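# Sort full electrode packs onto the low platform

## Task

Three welding electrode packs look the same, but one or two are full and the rest are partly used. Put every full pack lying flat on the low platform and keep every partly used pack off it. At the end, the robot must not be holding a partly used pack lifted off the bench. Anything that stays in place only because the robot holds it does not count. Finish by releasing everything and moving the arm away.

## Robot and tools

Robot: a single arm with six revolute joints and a two-finger gripper. Joint order, used in every row and every reading: waist, shoulder, elbow, wrist pitch, wrist yaw, wrist roll, then the gripper. Stated joint ranges in radians: waist -2.618 to 3.054, shoulder 0.000 to 3.142, elbow 0.000 to 3.142, wrist pitch -1.571 to 1.571, wrist yaw -1.571 to 1.571, wrist roll -2.094 to 2.094. A joint's true end may differ from these by up to 0.036 rad either way.

Scene frame: the origin sits on the table surface straight under the arm's base. +z is up, and +y is to the left when facing along +x. The base may not be level with the table.

Tool execute_actions. Argument actions is a list holding one item or nothing. An empty list sends nothing and just reports the state (with pictures). A motion item is {"rows": [[...]], "steps": N}: rows holds 1 to 15 rows, steps is 1 to 15 (default 15, and an action needs at least 6). Each row has exactly 7 plain numbers: six absolute joint target angles in radians, in the joint order above (a joint-space pose, on the same scale as the Joint positions line), then the gripper opening on a -1 to +1 scale, where +1 is fully open and -1 fully closed. Row i is applied on control step i (each step is 1/30 s); if there are fewer rows than steps, the final row repeats. A wait item is {"steps": N} with N up to 300 and no rows; it adds no command and returns once N steps have elapsed since the previous result, counting your reply time. Optional pictures (true/false) asks for camera images; otherwise images come only with an empty list. A target more than 0.036 rad outside a stated range, and farther out than the joint's last reading, makes the whole call refused and nothing is sent. Targets beyond a joint's true end are clipped to that end, and the result may say "joint sent to its limit", possibly about an earlier action; its absence does not prove there is room left.

Motion limits: each step, every joint's target is kept within a lead of its measured angle (waist 0.202, shoulder 0.258, elbow 0.238, wrist pitch 0.573, wrist yaw and roll 0.522 rad), and if the targets would move the gripper more than 70 mm from where it is, all are pulled back toward the measured angles. Big moves therefore take several actions or time. The arm continues toward the last row sent while you think or wait, until it nearly stops, stalls, or a step is HELD. Each result is produced 6 steps before its action ends; those steps then run during your reply, and your next action follows them.

Result lines: Joint positions (rad, then finger-pad gap in m, 0.094 when fully open) and Joint velocities (rad/s, m/s). grip_measured is the finger opening on the command scale; it may be off by about 1 mm consistently. Joint torques list the six arm joints' total drive output, nonzero even in free air, with per-joint offset, scale and noise; friction can mask or mimic load. Since the packs look identical, a heavier load shows up mostly through these torques, so compare readings while holding each pack with the same pose. "joint command not followed" means the clearance check (which treats mounting blocks and posts as part of the arm) altered or blocked targets; HELD marks steps where your row was partly or wholly not sent. MOTOR HOT appears from 75 °C; at 90 °C the arm is halted for 10 s (and again later if still that hot), and at 100 °C all motors and the gripper let go and the arm drops. These show as OVER-TEMPERATURE FAULT. Do not hold loads longer than needed.

Gripping: except near -1 and +1, the fingers go to the opening you command as measured by grip_measured. To hold, command about 0.03 below the current grip_measured for a firm hold, less for a lighter one. Pad force tops out near 50 to 62 N and is lower for parts under about 2 mm thick; first contact can spike.

Tool zoom_image: camera is one of cam_head_left (896x504), cam_head_right (896x504), cam_wrist (616x616, fisheye); region is [x0, y0, x1, y1] in pixels of that camera's latest full image, origin top-left, at most 504 by 504. It returns an enlarged crop.

Tool finished_scene: scene is the current scene's integer number.

Cautions: something may occasionally tug a held part or shove a loose object. Never let anything leave the table. Avoid dropping packs, slamming, hard collisions or pressing hard. Set full packs down flat and stable, open the gripper, and pull the arm clear before finishing; never end while holding a partly used pack in the air. Smooth, efficient motion is preferred.

Each tool is called after "Emit:" as a command line: name --argument value for each argument, lists and objects as JSON in quotes; but a table of rows of numbers goes row by row, as --pt "numbers of a row", without its own name.

## Session

Emit:
execute_actions --actions '[]'

Scene clock: 0.00 s of 6600.00 s.
grip_measured=+1.000
Joint positions: [-0.423  1.647  1.49   0.735 -0.868 -1.514  0.094]
Joint velocities: [ 0.007  0.017 -0.002 -0.037 -0.051  0.022  0.   ]
Joint torques (N m, as the arm reports them, + toward a larger angle): no reading

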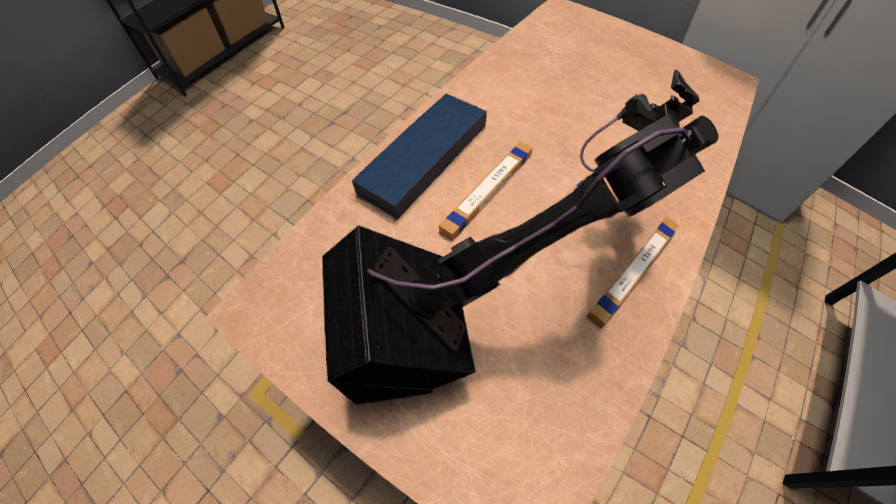

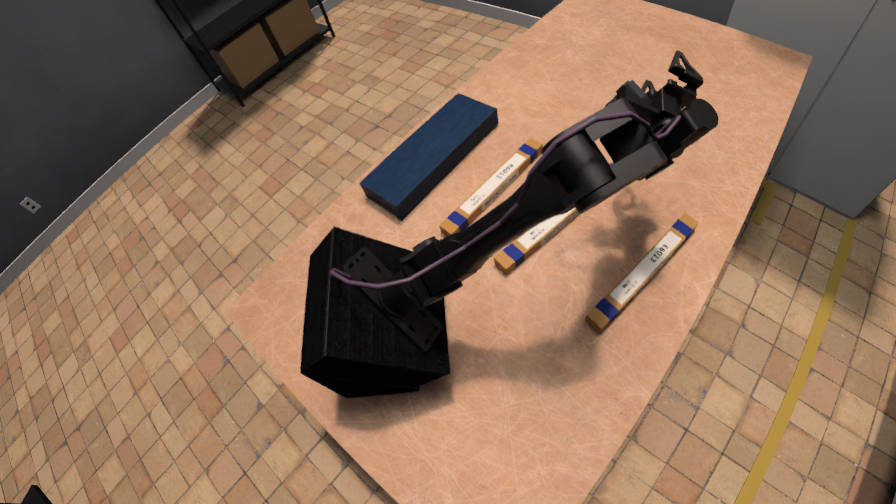

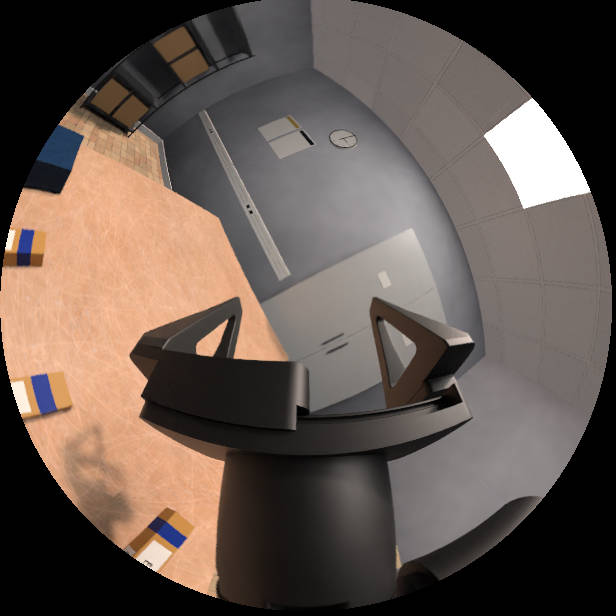

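Emit:
zoom_image --camera "cam_head_left" --region '[280, 60, 784, 420]'

Emit:
zoom_image --camera "cam_head_right" --region '[280, 40, 784, 420]'

Region (280, 60, 784, 420) of cam_head_left's 896x504 image, scaled by 1.000; it fills the top 360 rows of this view, and the rest is white.

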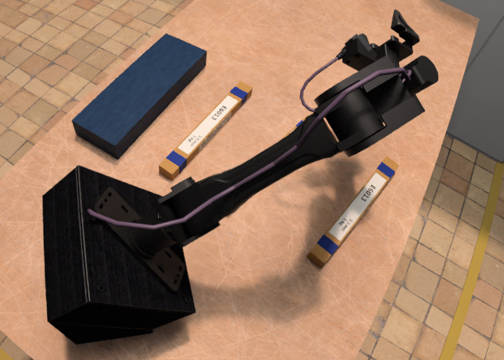

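Region (280, 40, 784, 420) of cam_head_right's 896x504 image, scaled by 1.000; it fills the top 380 rows of this view, and the rest is white.

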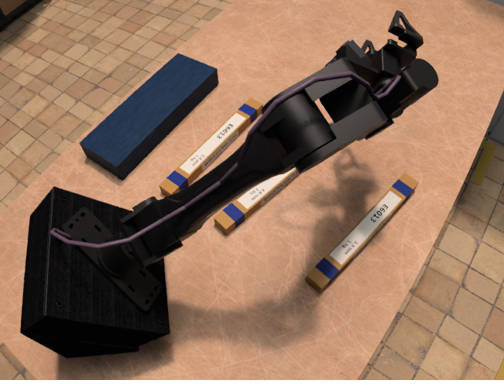

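Emit:
execute_actions --actions '[{"rows":[[0,1.57,1.57,0,0,0,1]],"steps":15}]'

Emit:
execute_actions --actions '[{"steps":45}]' --pictures true

Scene clock: 1.03 s of 6600.00 s.
grip_measured=+1.000
Joint positions: [ 0.012  1.601  1.548  0.122 -0.169 -0.667  0.094]
Joint velocities: [ 0.457 -0.002 -0.002 -0.842  0.842  2.777  0.   ]
Joint torques (N m, as the arm reports them, + toward a larger angle): [  1.44 -12.81   7.89   1.48   0.04   0.05]
Steps of this call (steps 1 to 22: nothing new was sent; steps 23 to 31: the first 9 steps of this action). Readings (joint positions):
23: [-0.401 1.638 1.496 0.665 -0.794 -1.444]
24: [-0.361 1.630 1.514 0.550 -0.680 -1.346]
26: [-0.239 1.614 1.540 0.360 -0.470 -1.152]
30: [-0.011 1.601 1.548 0.154 -0.201 -0.764]
31: the state above

Scene clock: 2.53 s of 6600.00 s.
grip_measured=+1.000
Joint positions: [-0.01   1.601  1.548  0.005  0.002 -0.004  0.094]
Joint velocities: [-0.012 -0.012 -0.002 -0.037 -0.007 -0.007  0.   ]
Joint torques (N m, as the arm reports them, + toward a larger angle): [  5.75 -12.92   7.88   1.24  -0.39  -0.01]
Kept back: nothing.
Steps of this call (steps 1 to 6: the last 6 steps of your previous action; steps 7 to 45: the robot went on to your last target). Readings (joint positions):
1: [0.021 1.601 1.548 0.095 -0.142 -0.570]
2: [0.020 1.601 1.548 0.074 -0.117 -0.473]
4: [0.005 1.601 1.548 0.047 -0.073 -0.306]
8: [-0.010 1.601 1.548 0.020 -0.022 -0.127]
45: the state above
The arm was judged still, so your last target was given up. Only a new action makes it travel on or press farther. Fingers that are still opening or closing keep moving.

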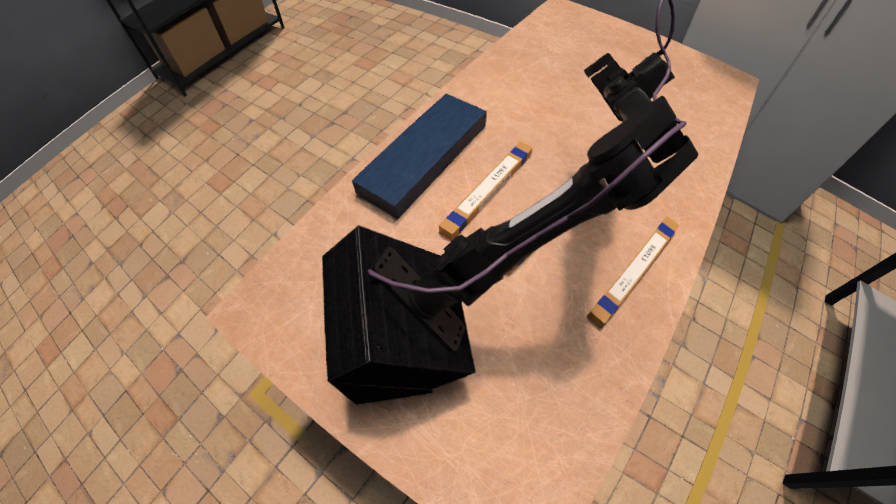

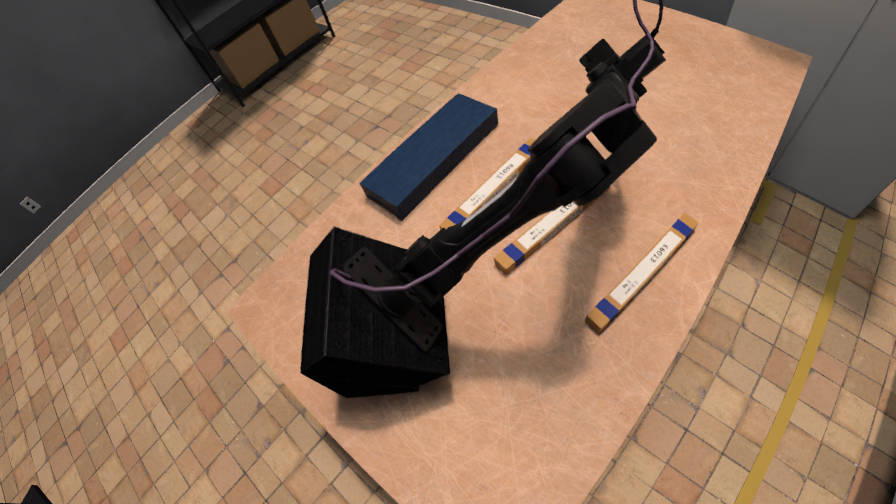

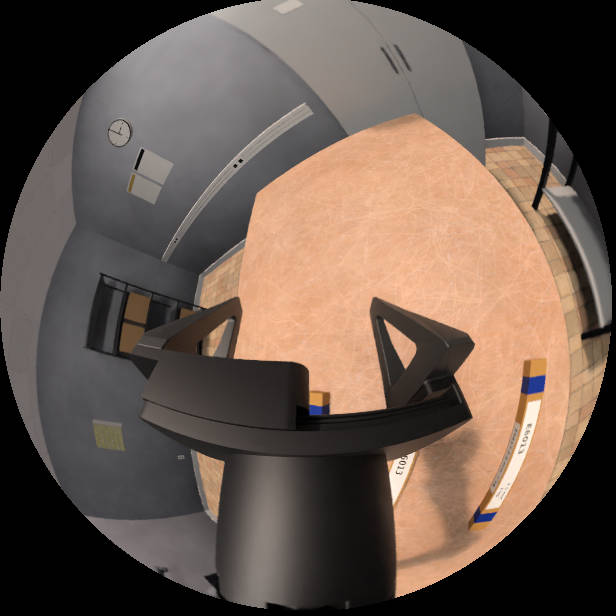

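Emit:
zoom_image --camera "cam_wrist" --region '[0, 200, 300, 500]'

Emit:
zoom_image --camera "cam_wrist" --region '[316, 0, 616, 300]'

Emit:
zoom_image --camera "cam_wrist" --region '[316, 280, 616, 580]'

Region (0, 200, 300, 500) of cam_wrist's 616x616 image, scaled by 1.680, with more detail than that image has.

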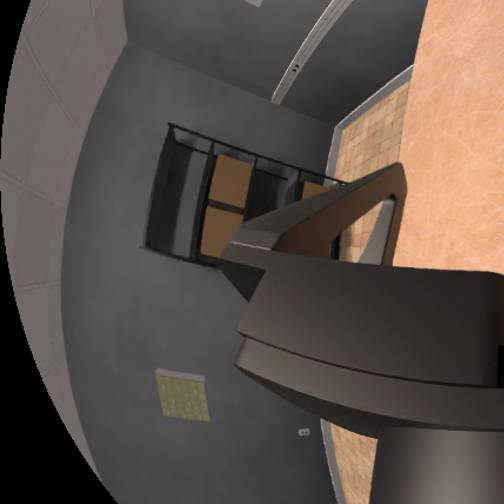

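Region (316, 0, 616, 300) of cam_wrist's 616x616 image, scaled by 1.680, with more detail than that image has.

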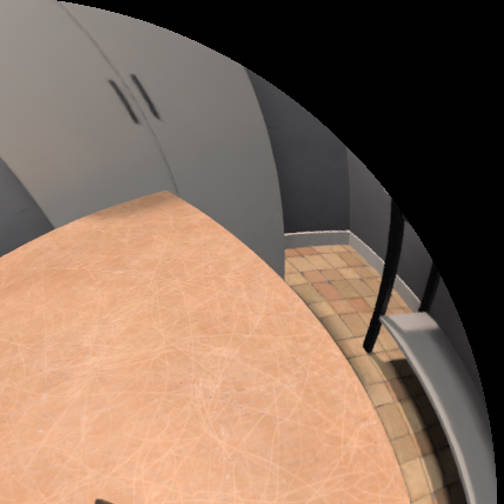

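Region (316, 280, 616, 580) of cam_wrist's 616x616 image, scaled by 1.680, with more detail than that image has.

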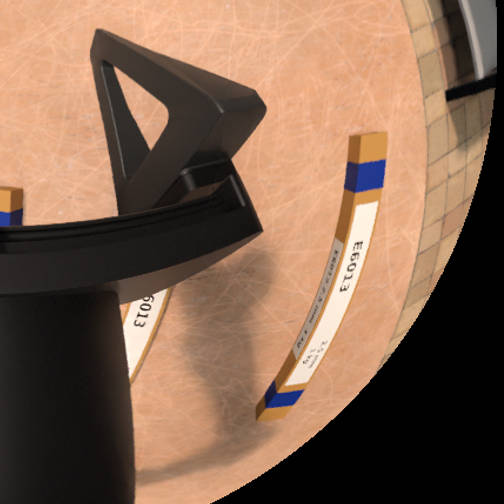

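Emit:
execute_actions --actions '[{"rows":[[-0.01,1.6,1.55,0,0,1.5,1]],"steps":15}]'

Emit:
execute_actions --actions '[{"steps":30}]' --pictures true

Scene clock: 4.80 s of 6600.00 s.
grip_measured=+1.000
Joint positions: [-0.013  1.601  1.548  0.005  0.003  0.868  0.094]
Joint velocities: [-0.002 -0.002 -0.002 -0.007  0.007  2.85   0.   ]
Joint torques (N m, as the arm reports them, + toward a larger angle): [  5.11 -10.65   6.34   1.25  -0.38  -0.11]
Steps of this call (steps 1 to 59: nothing new was sent; steps 60 to 68: the first 9 steps of this action). Readings (joint positions):
60: [-0.010 1.601 1.548 0.005 0.002 0.071]
61: [-0.010 1.601 1.548 0.005 0.002 0.171]
63: [-0.012 1.601 1.548 0.005 0.003 0.370]
67: [-0.013 1.601 1.548 0.005 0.003 0.768]
68: the state above

Scene clock: 5.80 s of 6600.00 s.
grip_measured=+1.000
Joint positions: [-0.013  1.601  1.548  0.005  0.003  1.496  0.094]
Joint velocities: [ 0.012  0.012 -0.007  0.095  0.022  0.022  0.   ]
Joint torques (N m, as the arm reports them, + toward a larger angle): [  5.17 -10.66   6.36   1.25  -0.39   0.05]
Kept back: nothing.
Steps of this call (steps 1 to 6: the last 6 steps of your previous action; steps 7 to 30: the robot went on to your last target). Readings (joint positions):
1: [-0.013 1.601 1.548 0.005 0.003 0.967]
2: [-0.013 1.601 1.548 0.005 0.003 1.067]
4: [-0.013 1.601 1.548 0.005 0.003 1.223]
8: [-0.013 1.601 1.548 0.005 0.003 1.387]
30: the state above

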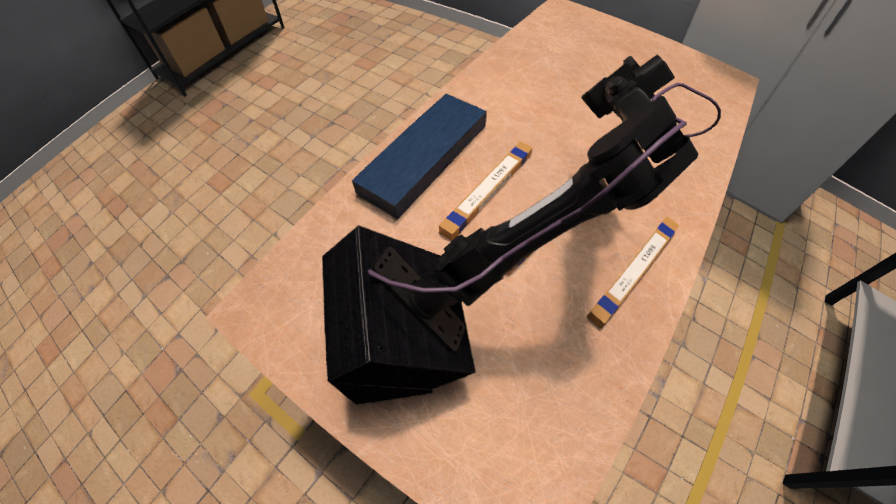

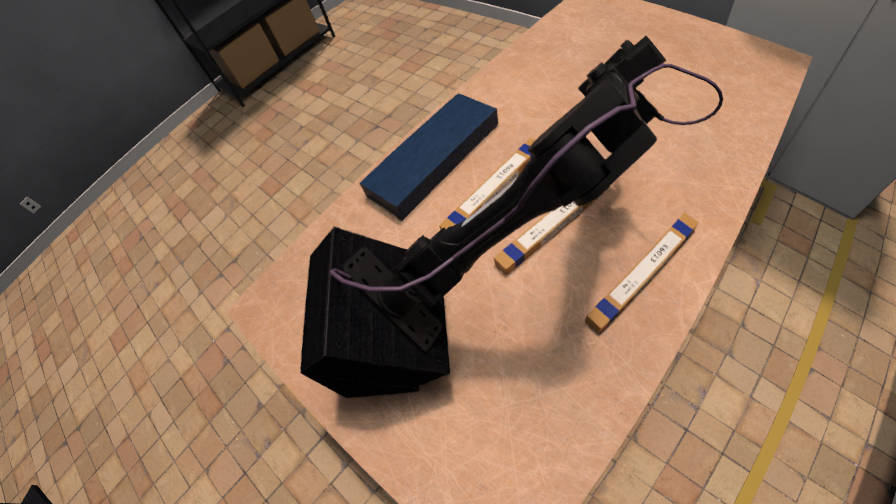

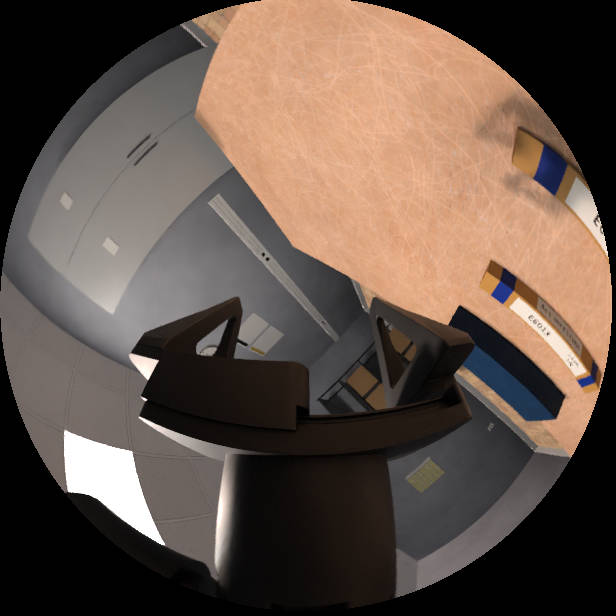

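Emit:
execute_actions --actions '[{"rows":[[-0.078,1.144,1.051,-0.863,0.578,0,1]],"steps":15}]'

Emit:
execute_actions --actions '[{"steps":30}]' --pictures true

Scene clock: 8.10 s of 6600.00 s.
grip_measured=+1.000
Joint positions: [-0.071  1.325  1.236 -0.393  0.318  1.114  0.094]
Joint velocities: [-0.071 -0.984 -1.092 -1.37   0.74  -1.399  0.   ]
Joint torques (N m, as the arm reports them, + toward a larger angle): [ 3.34 -9.55  5.11  0.66 -0.14 -0.17]
Steps of this call (steps 1 to 15: the robot went on to your last target; steps 16 to 60: nothing new was sent; steps 61 to 69: the first 9 steps of this action). Readings (joint positions):
61: [-0.014 1.590 1.536 -0.011 0.032 1.463]
62: [-0.018 1.562 1.502 -0.053 0.075 1.419]
64: [-0.036 1.496 1.425 -0.151 0.159 1.333]
68: [-0.068 1.359 1.274 -0.346 0.291 1.160]
69: the state above

Scene clock: 9.10 s of 6600.00 s.
grip_measured=+1.000
Joint positions: [-0.077  1.165  1.055 -0.856  0.57   0.015  0.094]
Joint velocities: [-0.002  0.007  0.007 -0.051  0.022 -0.037  0.   ]
Joint torques (N m, as the arm reports them, + toward a larger angle): [ 2.   -8.13  4.83  0.01  0.09 -0.15]
Kept back: nothing.
Steps of this call (steps 1 to 6: the last 6 steps of your previous action; steps 7 to 30: the robot went on to your last target). Readings (joint positions):
1: [-0.073 1.293 1.201 -0.441 0.345 1.061]
2: [-0.074 1.263 1.167 -0.491 0.372 1.001]
4: [-0.075 1.210 1.109 -0.600 0.430 0.842]
8: [-0.077 1.165 1.055 -0.776 0.513 0.455]
30: the state above

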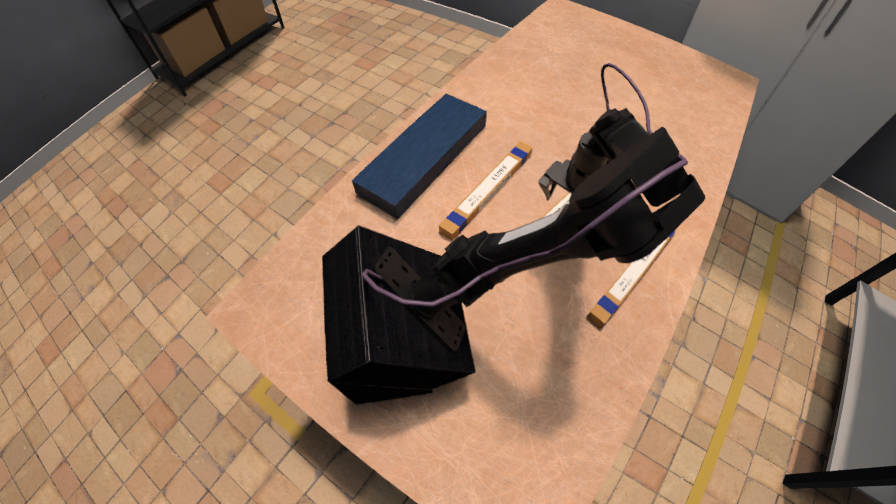

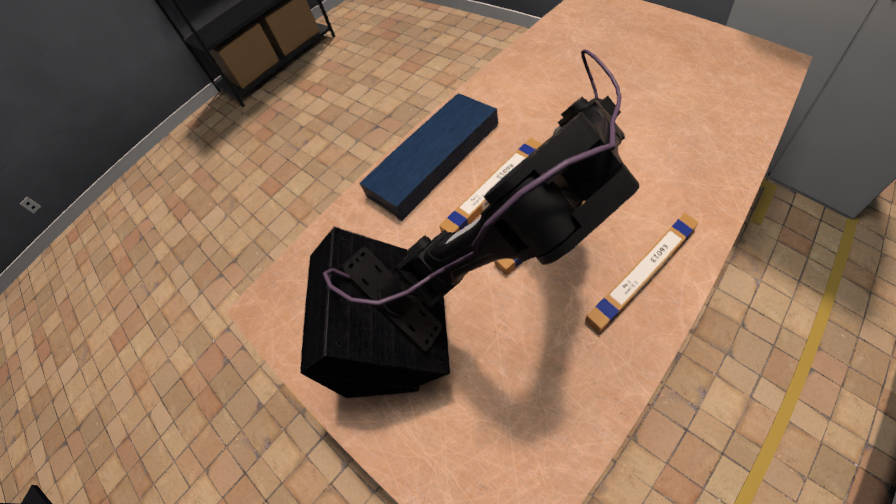

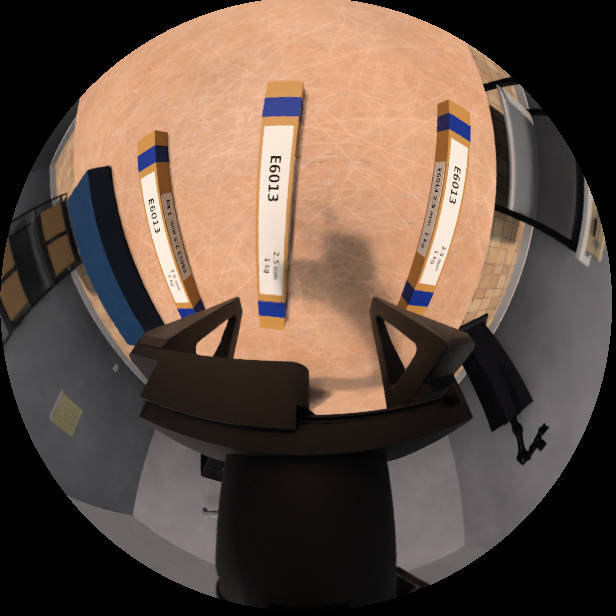

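Emit:
execute_actions --actions '[{"rows":[[-0.085,1.2,1.07,-0.83,0.57,0.02,1],[-0.09,1.24,1.085,-0.8,0.57,0.025,1],[-0.095,1.28,1.1,-0.77,0.565,0.03,1],[-0.1,1.32,1.115,-0.74,0.565,0.035,1],[-0.104,1.36,1.13,-0.71,0.56,0.04,1],[-0.108,1.40,1.145,-0.68,0.56,0.045,1],[-0.114,1.45,1.168,-0.641,0.557,0.05,1]],"steps":15}]'

Emit:
execute_actions --actions '[{"steps":12}]' --pictures true

Scene clock: 10.43 s of 6600.00 s.
grip_measured=+1.000
Joint positions: [-0.111  1.427  1.141 -0.714  0.568  0.03   0.094]
Joint velocities: [-0.09   0.906  0.1    0.696 -0.066  0.051  0.   ]
Joint torques (N m, as the arm reports them, + toward a larger angle): [  3.16 -10.62   6.17  -0.31  -0.05   0.04]
Steps of this call (steps 1 to 15: the robot went on to your last target; steps 16 to 31: nothing new was sent; steps 32 to 40: the first 9 steps of this action). Readings (joint positions):
32: [-0.078 1.168 1.055 -0.856 0.570 0.011]
33: [-0.080 1.175 1.056 -0.853 0.570 0.012]
35: [-0.090 1.222 1.074 -0.834 0.570 0.016]
39: [-0.108 1.391 1.133 -0.740 0.569 0.028]
40: the state above

Scene clock: 10.83 s of 6600.00 s.
grip_measured=+1.000
Joint positions: [-0.114  1.47   1.142 -0.66   0.561  0.039  0.094]
Joint velocities: [ 0.002  0.002  0.017  0.007  0.007 -0.007  0.   ]
Joint torques (N m, as the arm reports them, + toward a larger angle): [ 3.38 -9.94  6.51  0.17 -0.02  0.03]
Kept back: nothing.
Steps of this call (steps 1 to 6: the last 6 steps of your previous action; steps 7 to 12: the robot went on to your last target). Readings (joint positions):
1: [-0.113 1.451 1.142 -0.696 0.566 0.032]
2: [-0.113 1.465 1.142 -0.689 0.563 0.033]
4: [-0.114 1.472 1.142 -0.682 0.561 0.035]
8: [-0.114 1.470 1.142 -0.665 0.561 0.037]
12: the state above

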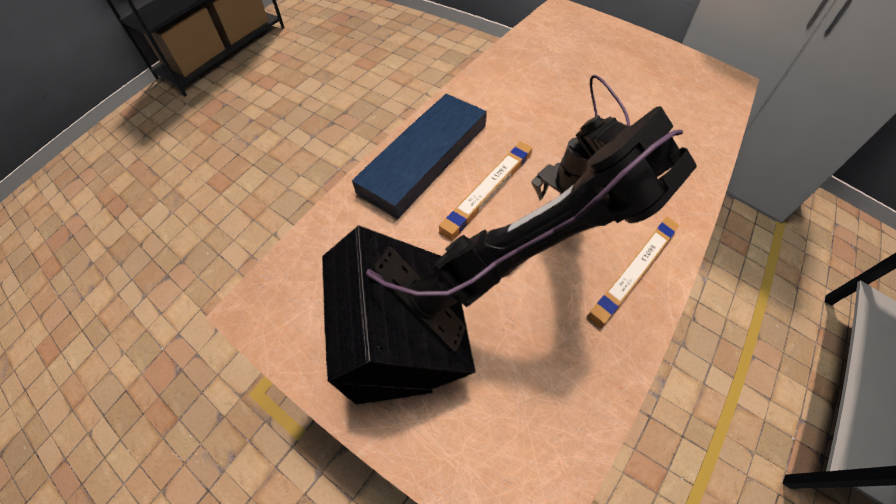

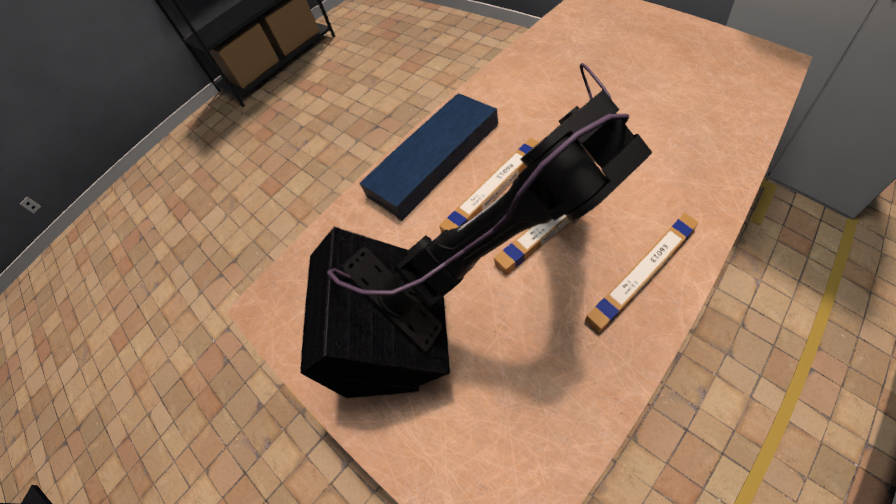

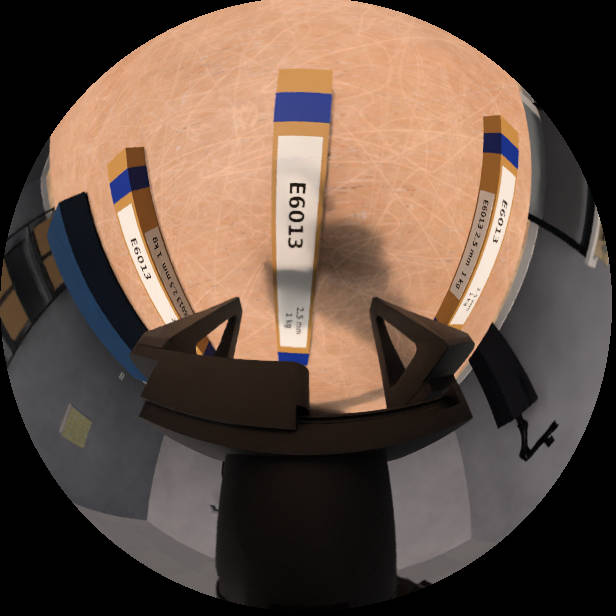

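Emit:
execute_actions --actions '[{"rows":[[-0.12,1.465,1.172,-0.63,0.555,0.045,1],[-0.126,1.48,1.176,-0.61,0.55,0.045,1],[-0.132,1.495,1.181,-0.59,0.546,0.045,1],[-0.138,1.51,1.186,-0.57,0.542,0.045,1],[-0.144,1.525,1.191,-0.55,0.538,0.045,1],[-0.151,1.54,1.196,-0.53,0.533,0.045,1],[-0.157,1.552,1.2,-0.51,0.53,0.045,1],[-0.163,1.562,1.203,-0.495,0.525,0.045,1]],"steps":15}]'

Emit:
execute_actions --actions '[{"steps":12}]' --pictures true

Scene clock: 12.07 s of 6600.00 s.
grip_measured=+1.000
Joint positions: [-0.158  1.536  1.179 -0.559  0.545  0.039  0.094]
Joint velocities: [-0.159  0.33   0.076  0.462 -0.066  0.066  0.   ]
Joint torques (N m, as the arm reports them, + toward a larger angle): [ 3.94 -8.69  5.98  0.03 -0.06  0.01]
Steps of this call (steps 1 to 28: the robot went on to your last target; steps 29 to 37: the first 9 steps of this action). Readings (joint positions):
29: [-0.114 1.470 1.142 -0.655 0.561 0.039]
30: [-0.116 1.470 1.142 -0.652 0.560 0.039]
32: [-0.125 1.477 1.148 -0.639 0.556 0.039]
36: [-0.152 1.523 1.176 -0.576 0.547 0.039]
37: the state above

Scene clock: 12.47 s of 6600.00 s.
grip_measured=+1.000
Joint positions: [-0.165  1.561  1.181 -0.513  0.533  0.039  0.094]
Joint velocities: [-0.017 -0.007  0.002  0.125  0.007 -0.066  0.   ]
Joint torques (N m, as the arm reports them, + toward a larger angle): [ 3.99 -9.22  6.11  0.24 -0.11  0.01]
Kept back: nothing.
Steps of this call (steps 1 to 6: the last 6 steps of your previous action; steps 7 to 12: the robot went on to your last target). Readings (joint positions):
1: [-0.162 1.546 1.181 -0.546 0.543 0.039]
2: [-0.164 1.554 1.181 -0.538 0.541 0.039]
4: [-0.165 1.560 1.181 -0.530 0.537 0.039]
8: [-0.165 1.561 1.181 -0.518 0.534 0.039]
12: the state above

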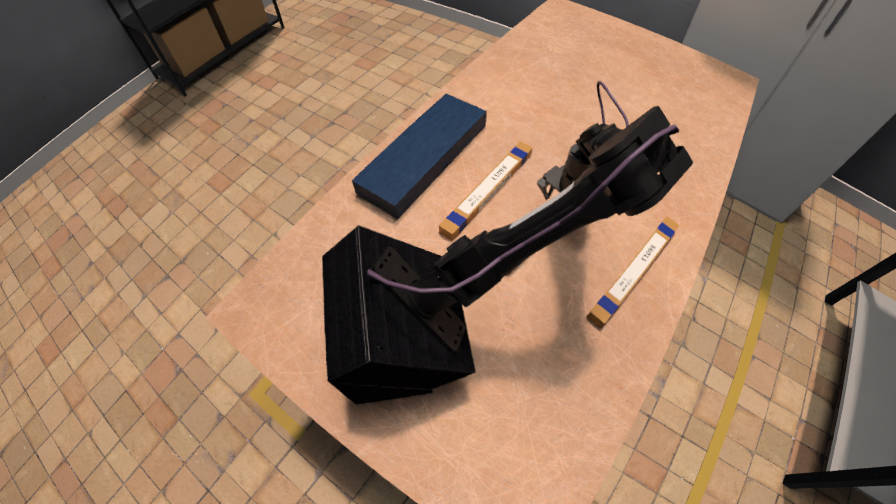

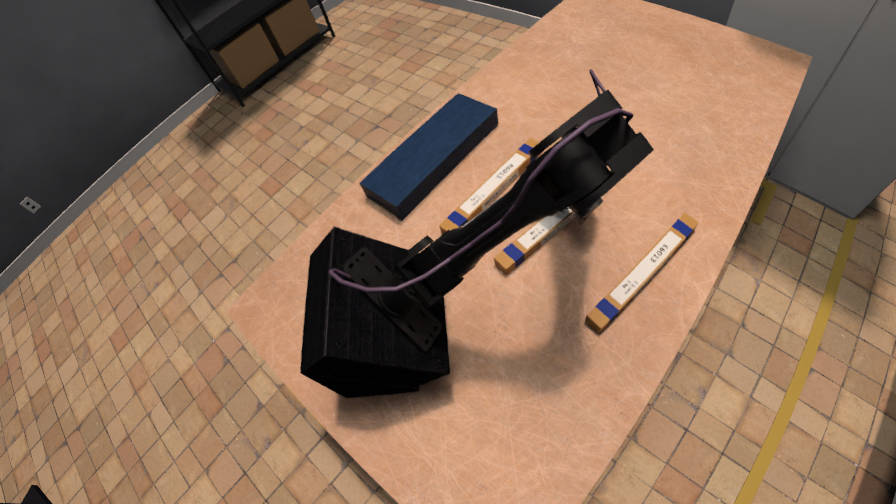

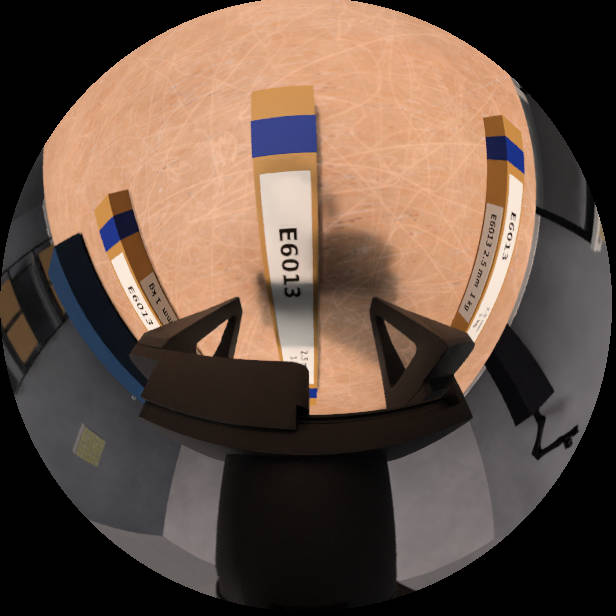

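Emit:
execute_actions --actions '[{"rows":[[-0.166,1.564,1.175,-0.49,0.524,0.03,1],[-0.168,1.567,1.165,-0.48,0.522,0.02,1],[-0.169,1.57,1.155,-0.47,0.52,0.01,1],[-0.171,1.572,1.145,-0.46,0.518,0.005,1],[-0.172,1.574,1.135,-0.445,0.516,0.0,1],[-0.174,1.577,1.125,-0.43,0.514,0.0,1],[-0.175,1.58,1.112,-0.42,0.512,0.0,1]],"steps":15}]'

Emit:
execute_actions --actions '[{"steps":12}]' --pictures true

Scene clock: 13.40 s of 6600.00 s.
grip_measured=+1.000
Joint positions: [-0.174  1.563  1.132 -0.456  0.525  0.018  0.094]
Joint velocities: [-0.027  0.09  -0.164  0.125 -0.051 -0.066  0.   ]
Joint torques (N m, as the arm reports them, + toward a larger angle): [ 4.   -8.32  3.75  0.38 -0.1  -0.21]
Steps of this call (steps 1 to 19: the robot went on to your last target; steps 20 to 28: the first 9 steps of this action). Readings (joint positions):
20: [-0.165 1.561 1.181 -0.510 0.532 0.039]
21: [-0.165 1.561 1.181 -0.508 0.532 0.038]
23: [-0.166 1.561 1.175 -0.496 0.531 0.032]
27: [-0.173 1.561 1.139 -0.459 0.525 0.020]
28: the state above

Scene clock: 13.80 s of 6600.00 s.
grip_measured=+1.000
Joint positions: [-0.175  1.575  1.121 -0.438  0.52   0.012  0.094]
Joint velocities: [ 0.022 -0.002  0.002  0.051  0.022  0.007  0.   ]
Joint torques (N m, as the arm reports them, + toward a larger angle): [ 3.81 -8.72  3.42  0.28 -0.08 -0.18]
Kept back: nothing.
Steps of this call (steps 1 to 6: the last 6 steps of your previous action; steps 7 to 12: the robot went on to your last target). Readings (joint positions):
1: [-0.175 1.566 1.126 -0.454 0.524 0.017]
2: [-0.175 1.569 1.123 -0.453 0.523 0.016]
4: [-0.175 1.574 1.121 -0.450 0.521 0.014]
8: [-0.175 1.575 1.121 -0.442 0.521 0.012]
12: the state above

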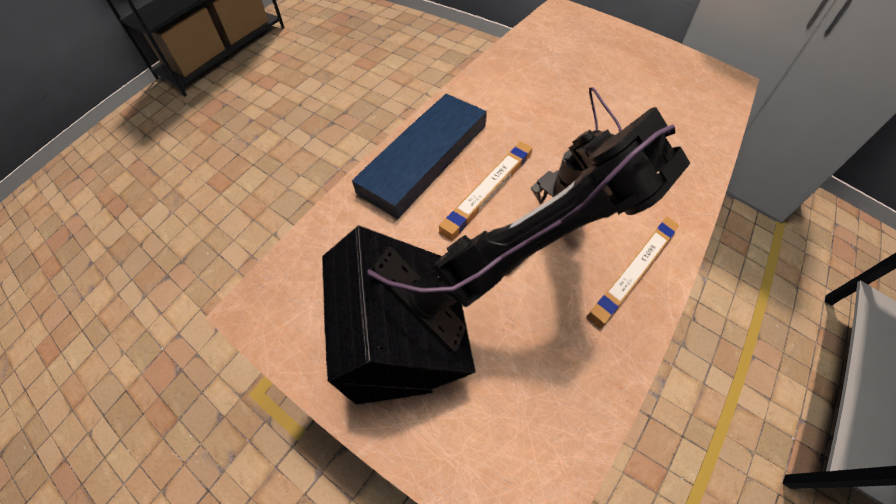

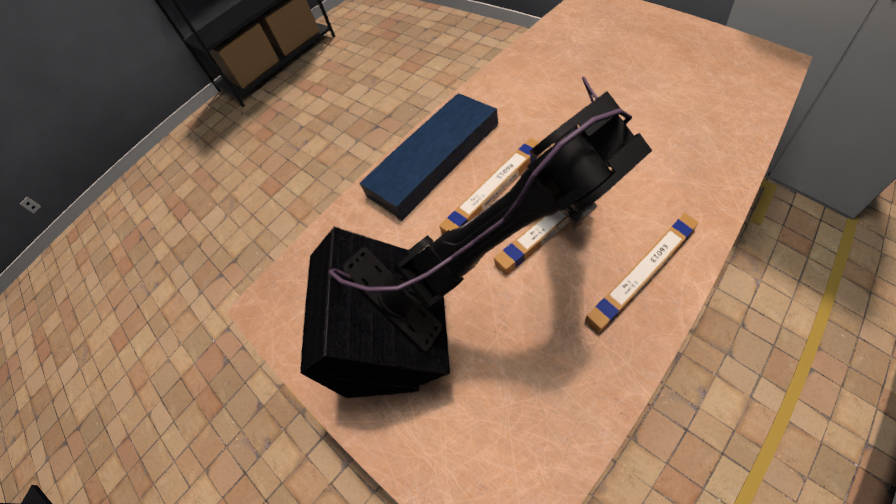

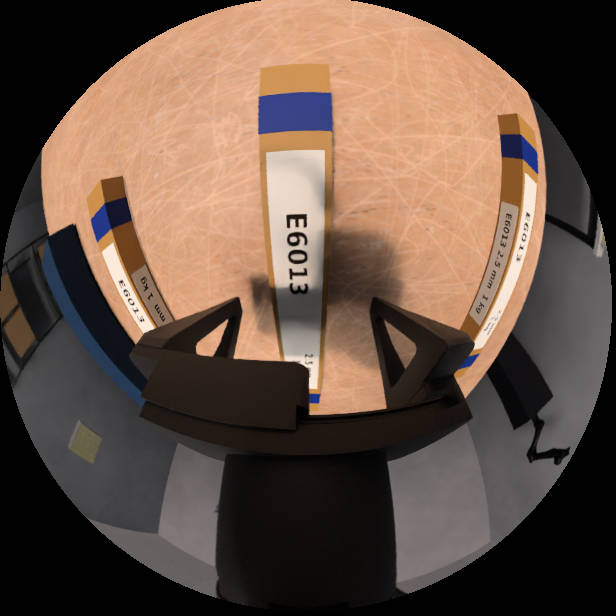

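Emit:
execute_actions --actions '[{"rows":[[-0.175,1.585,1.105,-0.42,0.512,0.0,0.6],[-0.175,1.585,1.105,-0.42,0.512,0.0,0.3],[-0.175,1.585,1.105,-0.42,0.512,0.0,0.1],[-0.175,1.585,1.105,-0.42,0.512,0.0,-0.05]],"steps":15}]'

Emit:
execute_actions --actions '[{"steps":15}]' --pictures true

Scene clock: 14.33 s of 6600.00 s.
grip_measured=-0.047
Joint positions: [-0.175  1.575  1.121 -0.436  0.52   0.011  0.045]
Joint velocities: [ 0.012  0.012 -0.012  0.022  0.007  0.007 -0.   ]
Joint torques (N m, as the arm reports them, + toward a larger angle): [ 3.79 -8.4   2.93  0.28 -0.07 -0.16]
Steps of this call (steps 1 to 7: the robot went on to your last target; steps 8 to 16: the first 9 steps of this action). Readings (joint positions):
8: [-0.175 1.575 1.121 -0.436 0.520 0.011]
9: [-0.175 1.575 1.121 -0.436 0.520 0.011]
11: [-0.175 1.575 1.121 -0.436 0.520 0.011]
15: [-0.175 1.575 1.121 -0.436 0.520 0.011]
16: the state above

Scene clock: 14.83 s of 6600.00 s.
grip_measured=-0.047
Joint positions: [-0.175  1.575  1.121 -0.436  0.52   0.011  0.045]
Joint velocities: [ 0.012  0.002 -0.007 -0.007 -0.066  0.007 -0.001]
Joint torques (N m, as the arm reports them, + toward a larger angle): [ 3.79 -8.38  2.92  0.28 -0.07 -0.16]
Kept back: nothing.
Steps of this call (steps 1 to 6: the last 6 steps of your previous action; steps 7 to 15: the robot went on to your last target). Readings (joint positions):
1: [-0.175 1.575 1.121 -0.436 0.520 0.011]
2: [-0.175 1.575 1.121 -0.436 0.520 0.011]
4: [-0.175 1.575 1.121 -0.436 0.520 0.011]
8: [-0.175 1.575 1.121 -0.436 0.520 0.011]
15: the state above
The arm was judged still, so your last target was given up. Only a new action makes it travel on or press farther. Fingers that are still opening or closing keep moving.

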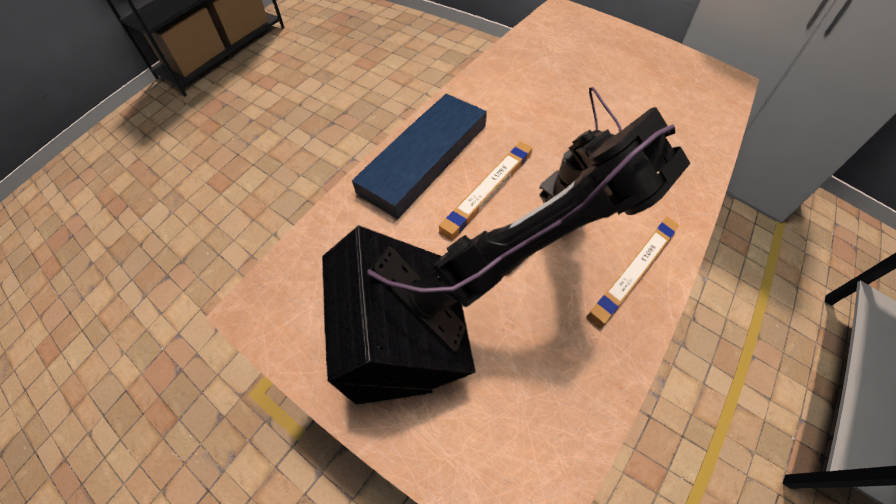

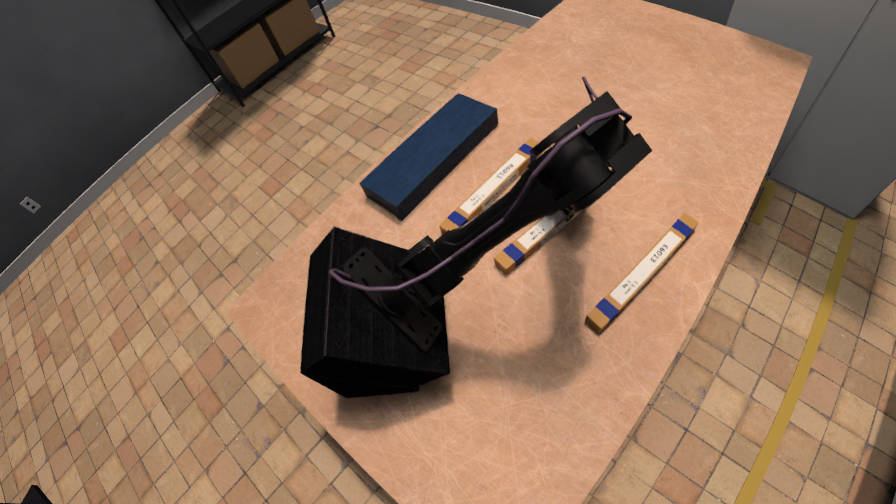

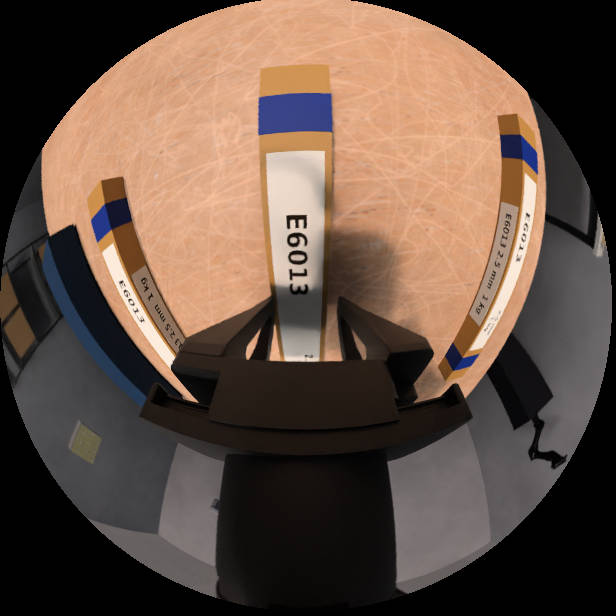

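Emit:
zoom_image --camera "cam_wrist" --region '[230, 240, 390, 400]'

Region (230, 240, 390, 400) of cam_wrist's 616x616 image, scaled by 3.150, with more detail than that image has.

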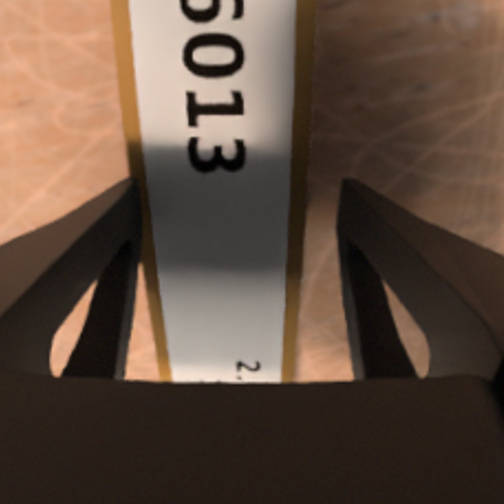

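Emit:
execute_actions --actions '[{"rows":[[-0.175,1.575,1.121,-0.43,0.515,0.005,-0.12],[-0.175,1.575,1.121,-0.43,0.515,0.005,-0.18],[-0.175,1.575,1.121,-0.43,0.515,0.005,-0.24],[-0.175,1.575,1.121,-0.43,0.515,0.005,-0.3],[-0.175,1.575,1.121,-0.43,0.515,0.005,-0.36]],"steps":15}]' --pictures true

Scene clock: 15.60 s of 6600.00 s.
grip_measured=-0.357
Joint positions: [-0.175  1.575  1.121 -0.436  0.52   0.011  0.03 ]
Joint velocities: [-0.007 -0.007 -0.002  0.022 -0.037 -0.022 -0.001]
Joint torques (N m, as the arm reports them, + toward a larger angle): [ 3.81 -9.14  4.13  0.18 -0.04 -0.11]
Steps of this call (steps 1 to 14: nothing new was sent; steps 15 to 23: the first 9 steps of this action). Readings (joint positions):
15: [-0.175 1.575 1.121 -0.436 0.520 0.011]
16: [-0.175 1.575 1.121 -0.436 0.520 0.011]
18: [-0.175 1.575 1.121 -0.436 0.520 0.011]
22: [-0.175 1.575 1.121 -0.436 0.520 0.011]
23: the state above

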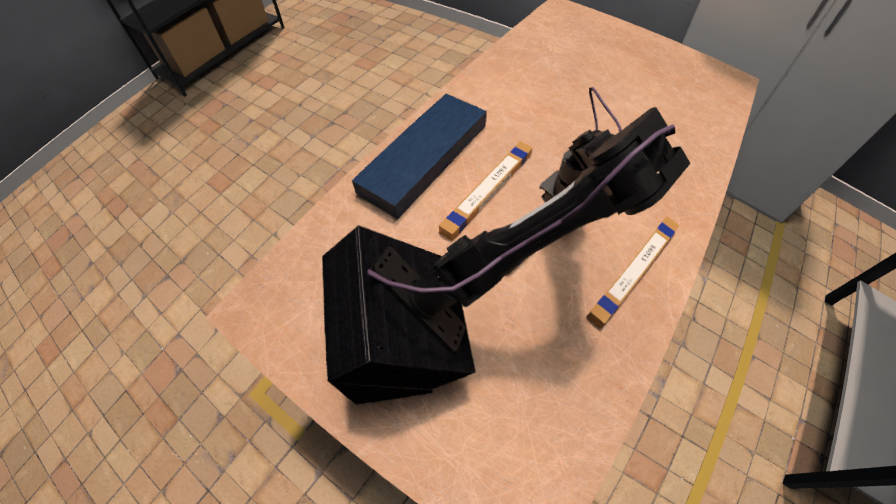

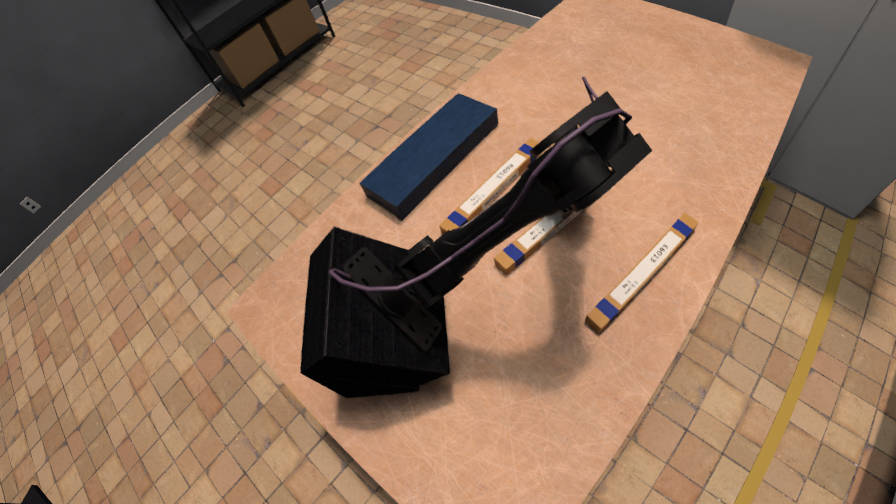

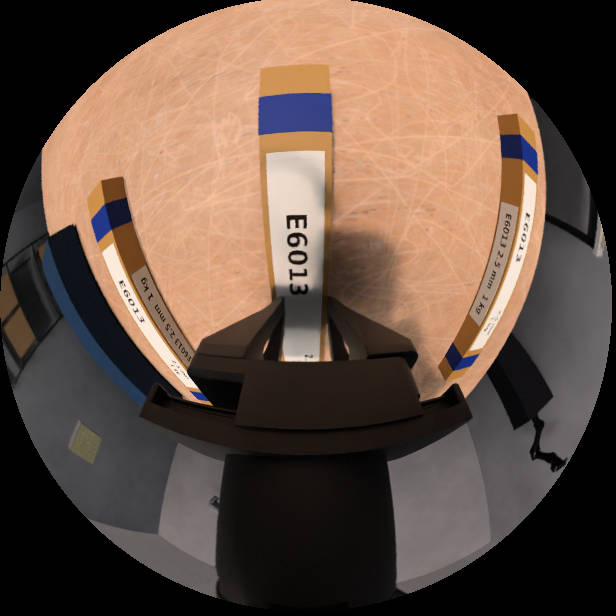

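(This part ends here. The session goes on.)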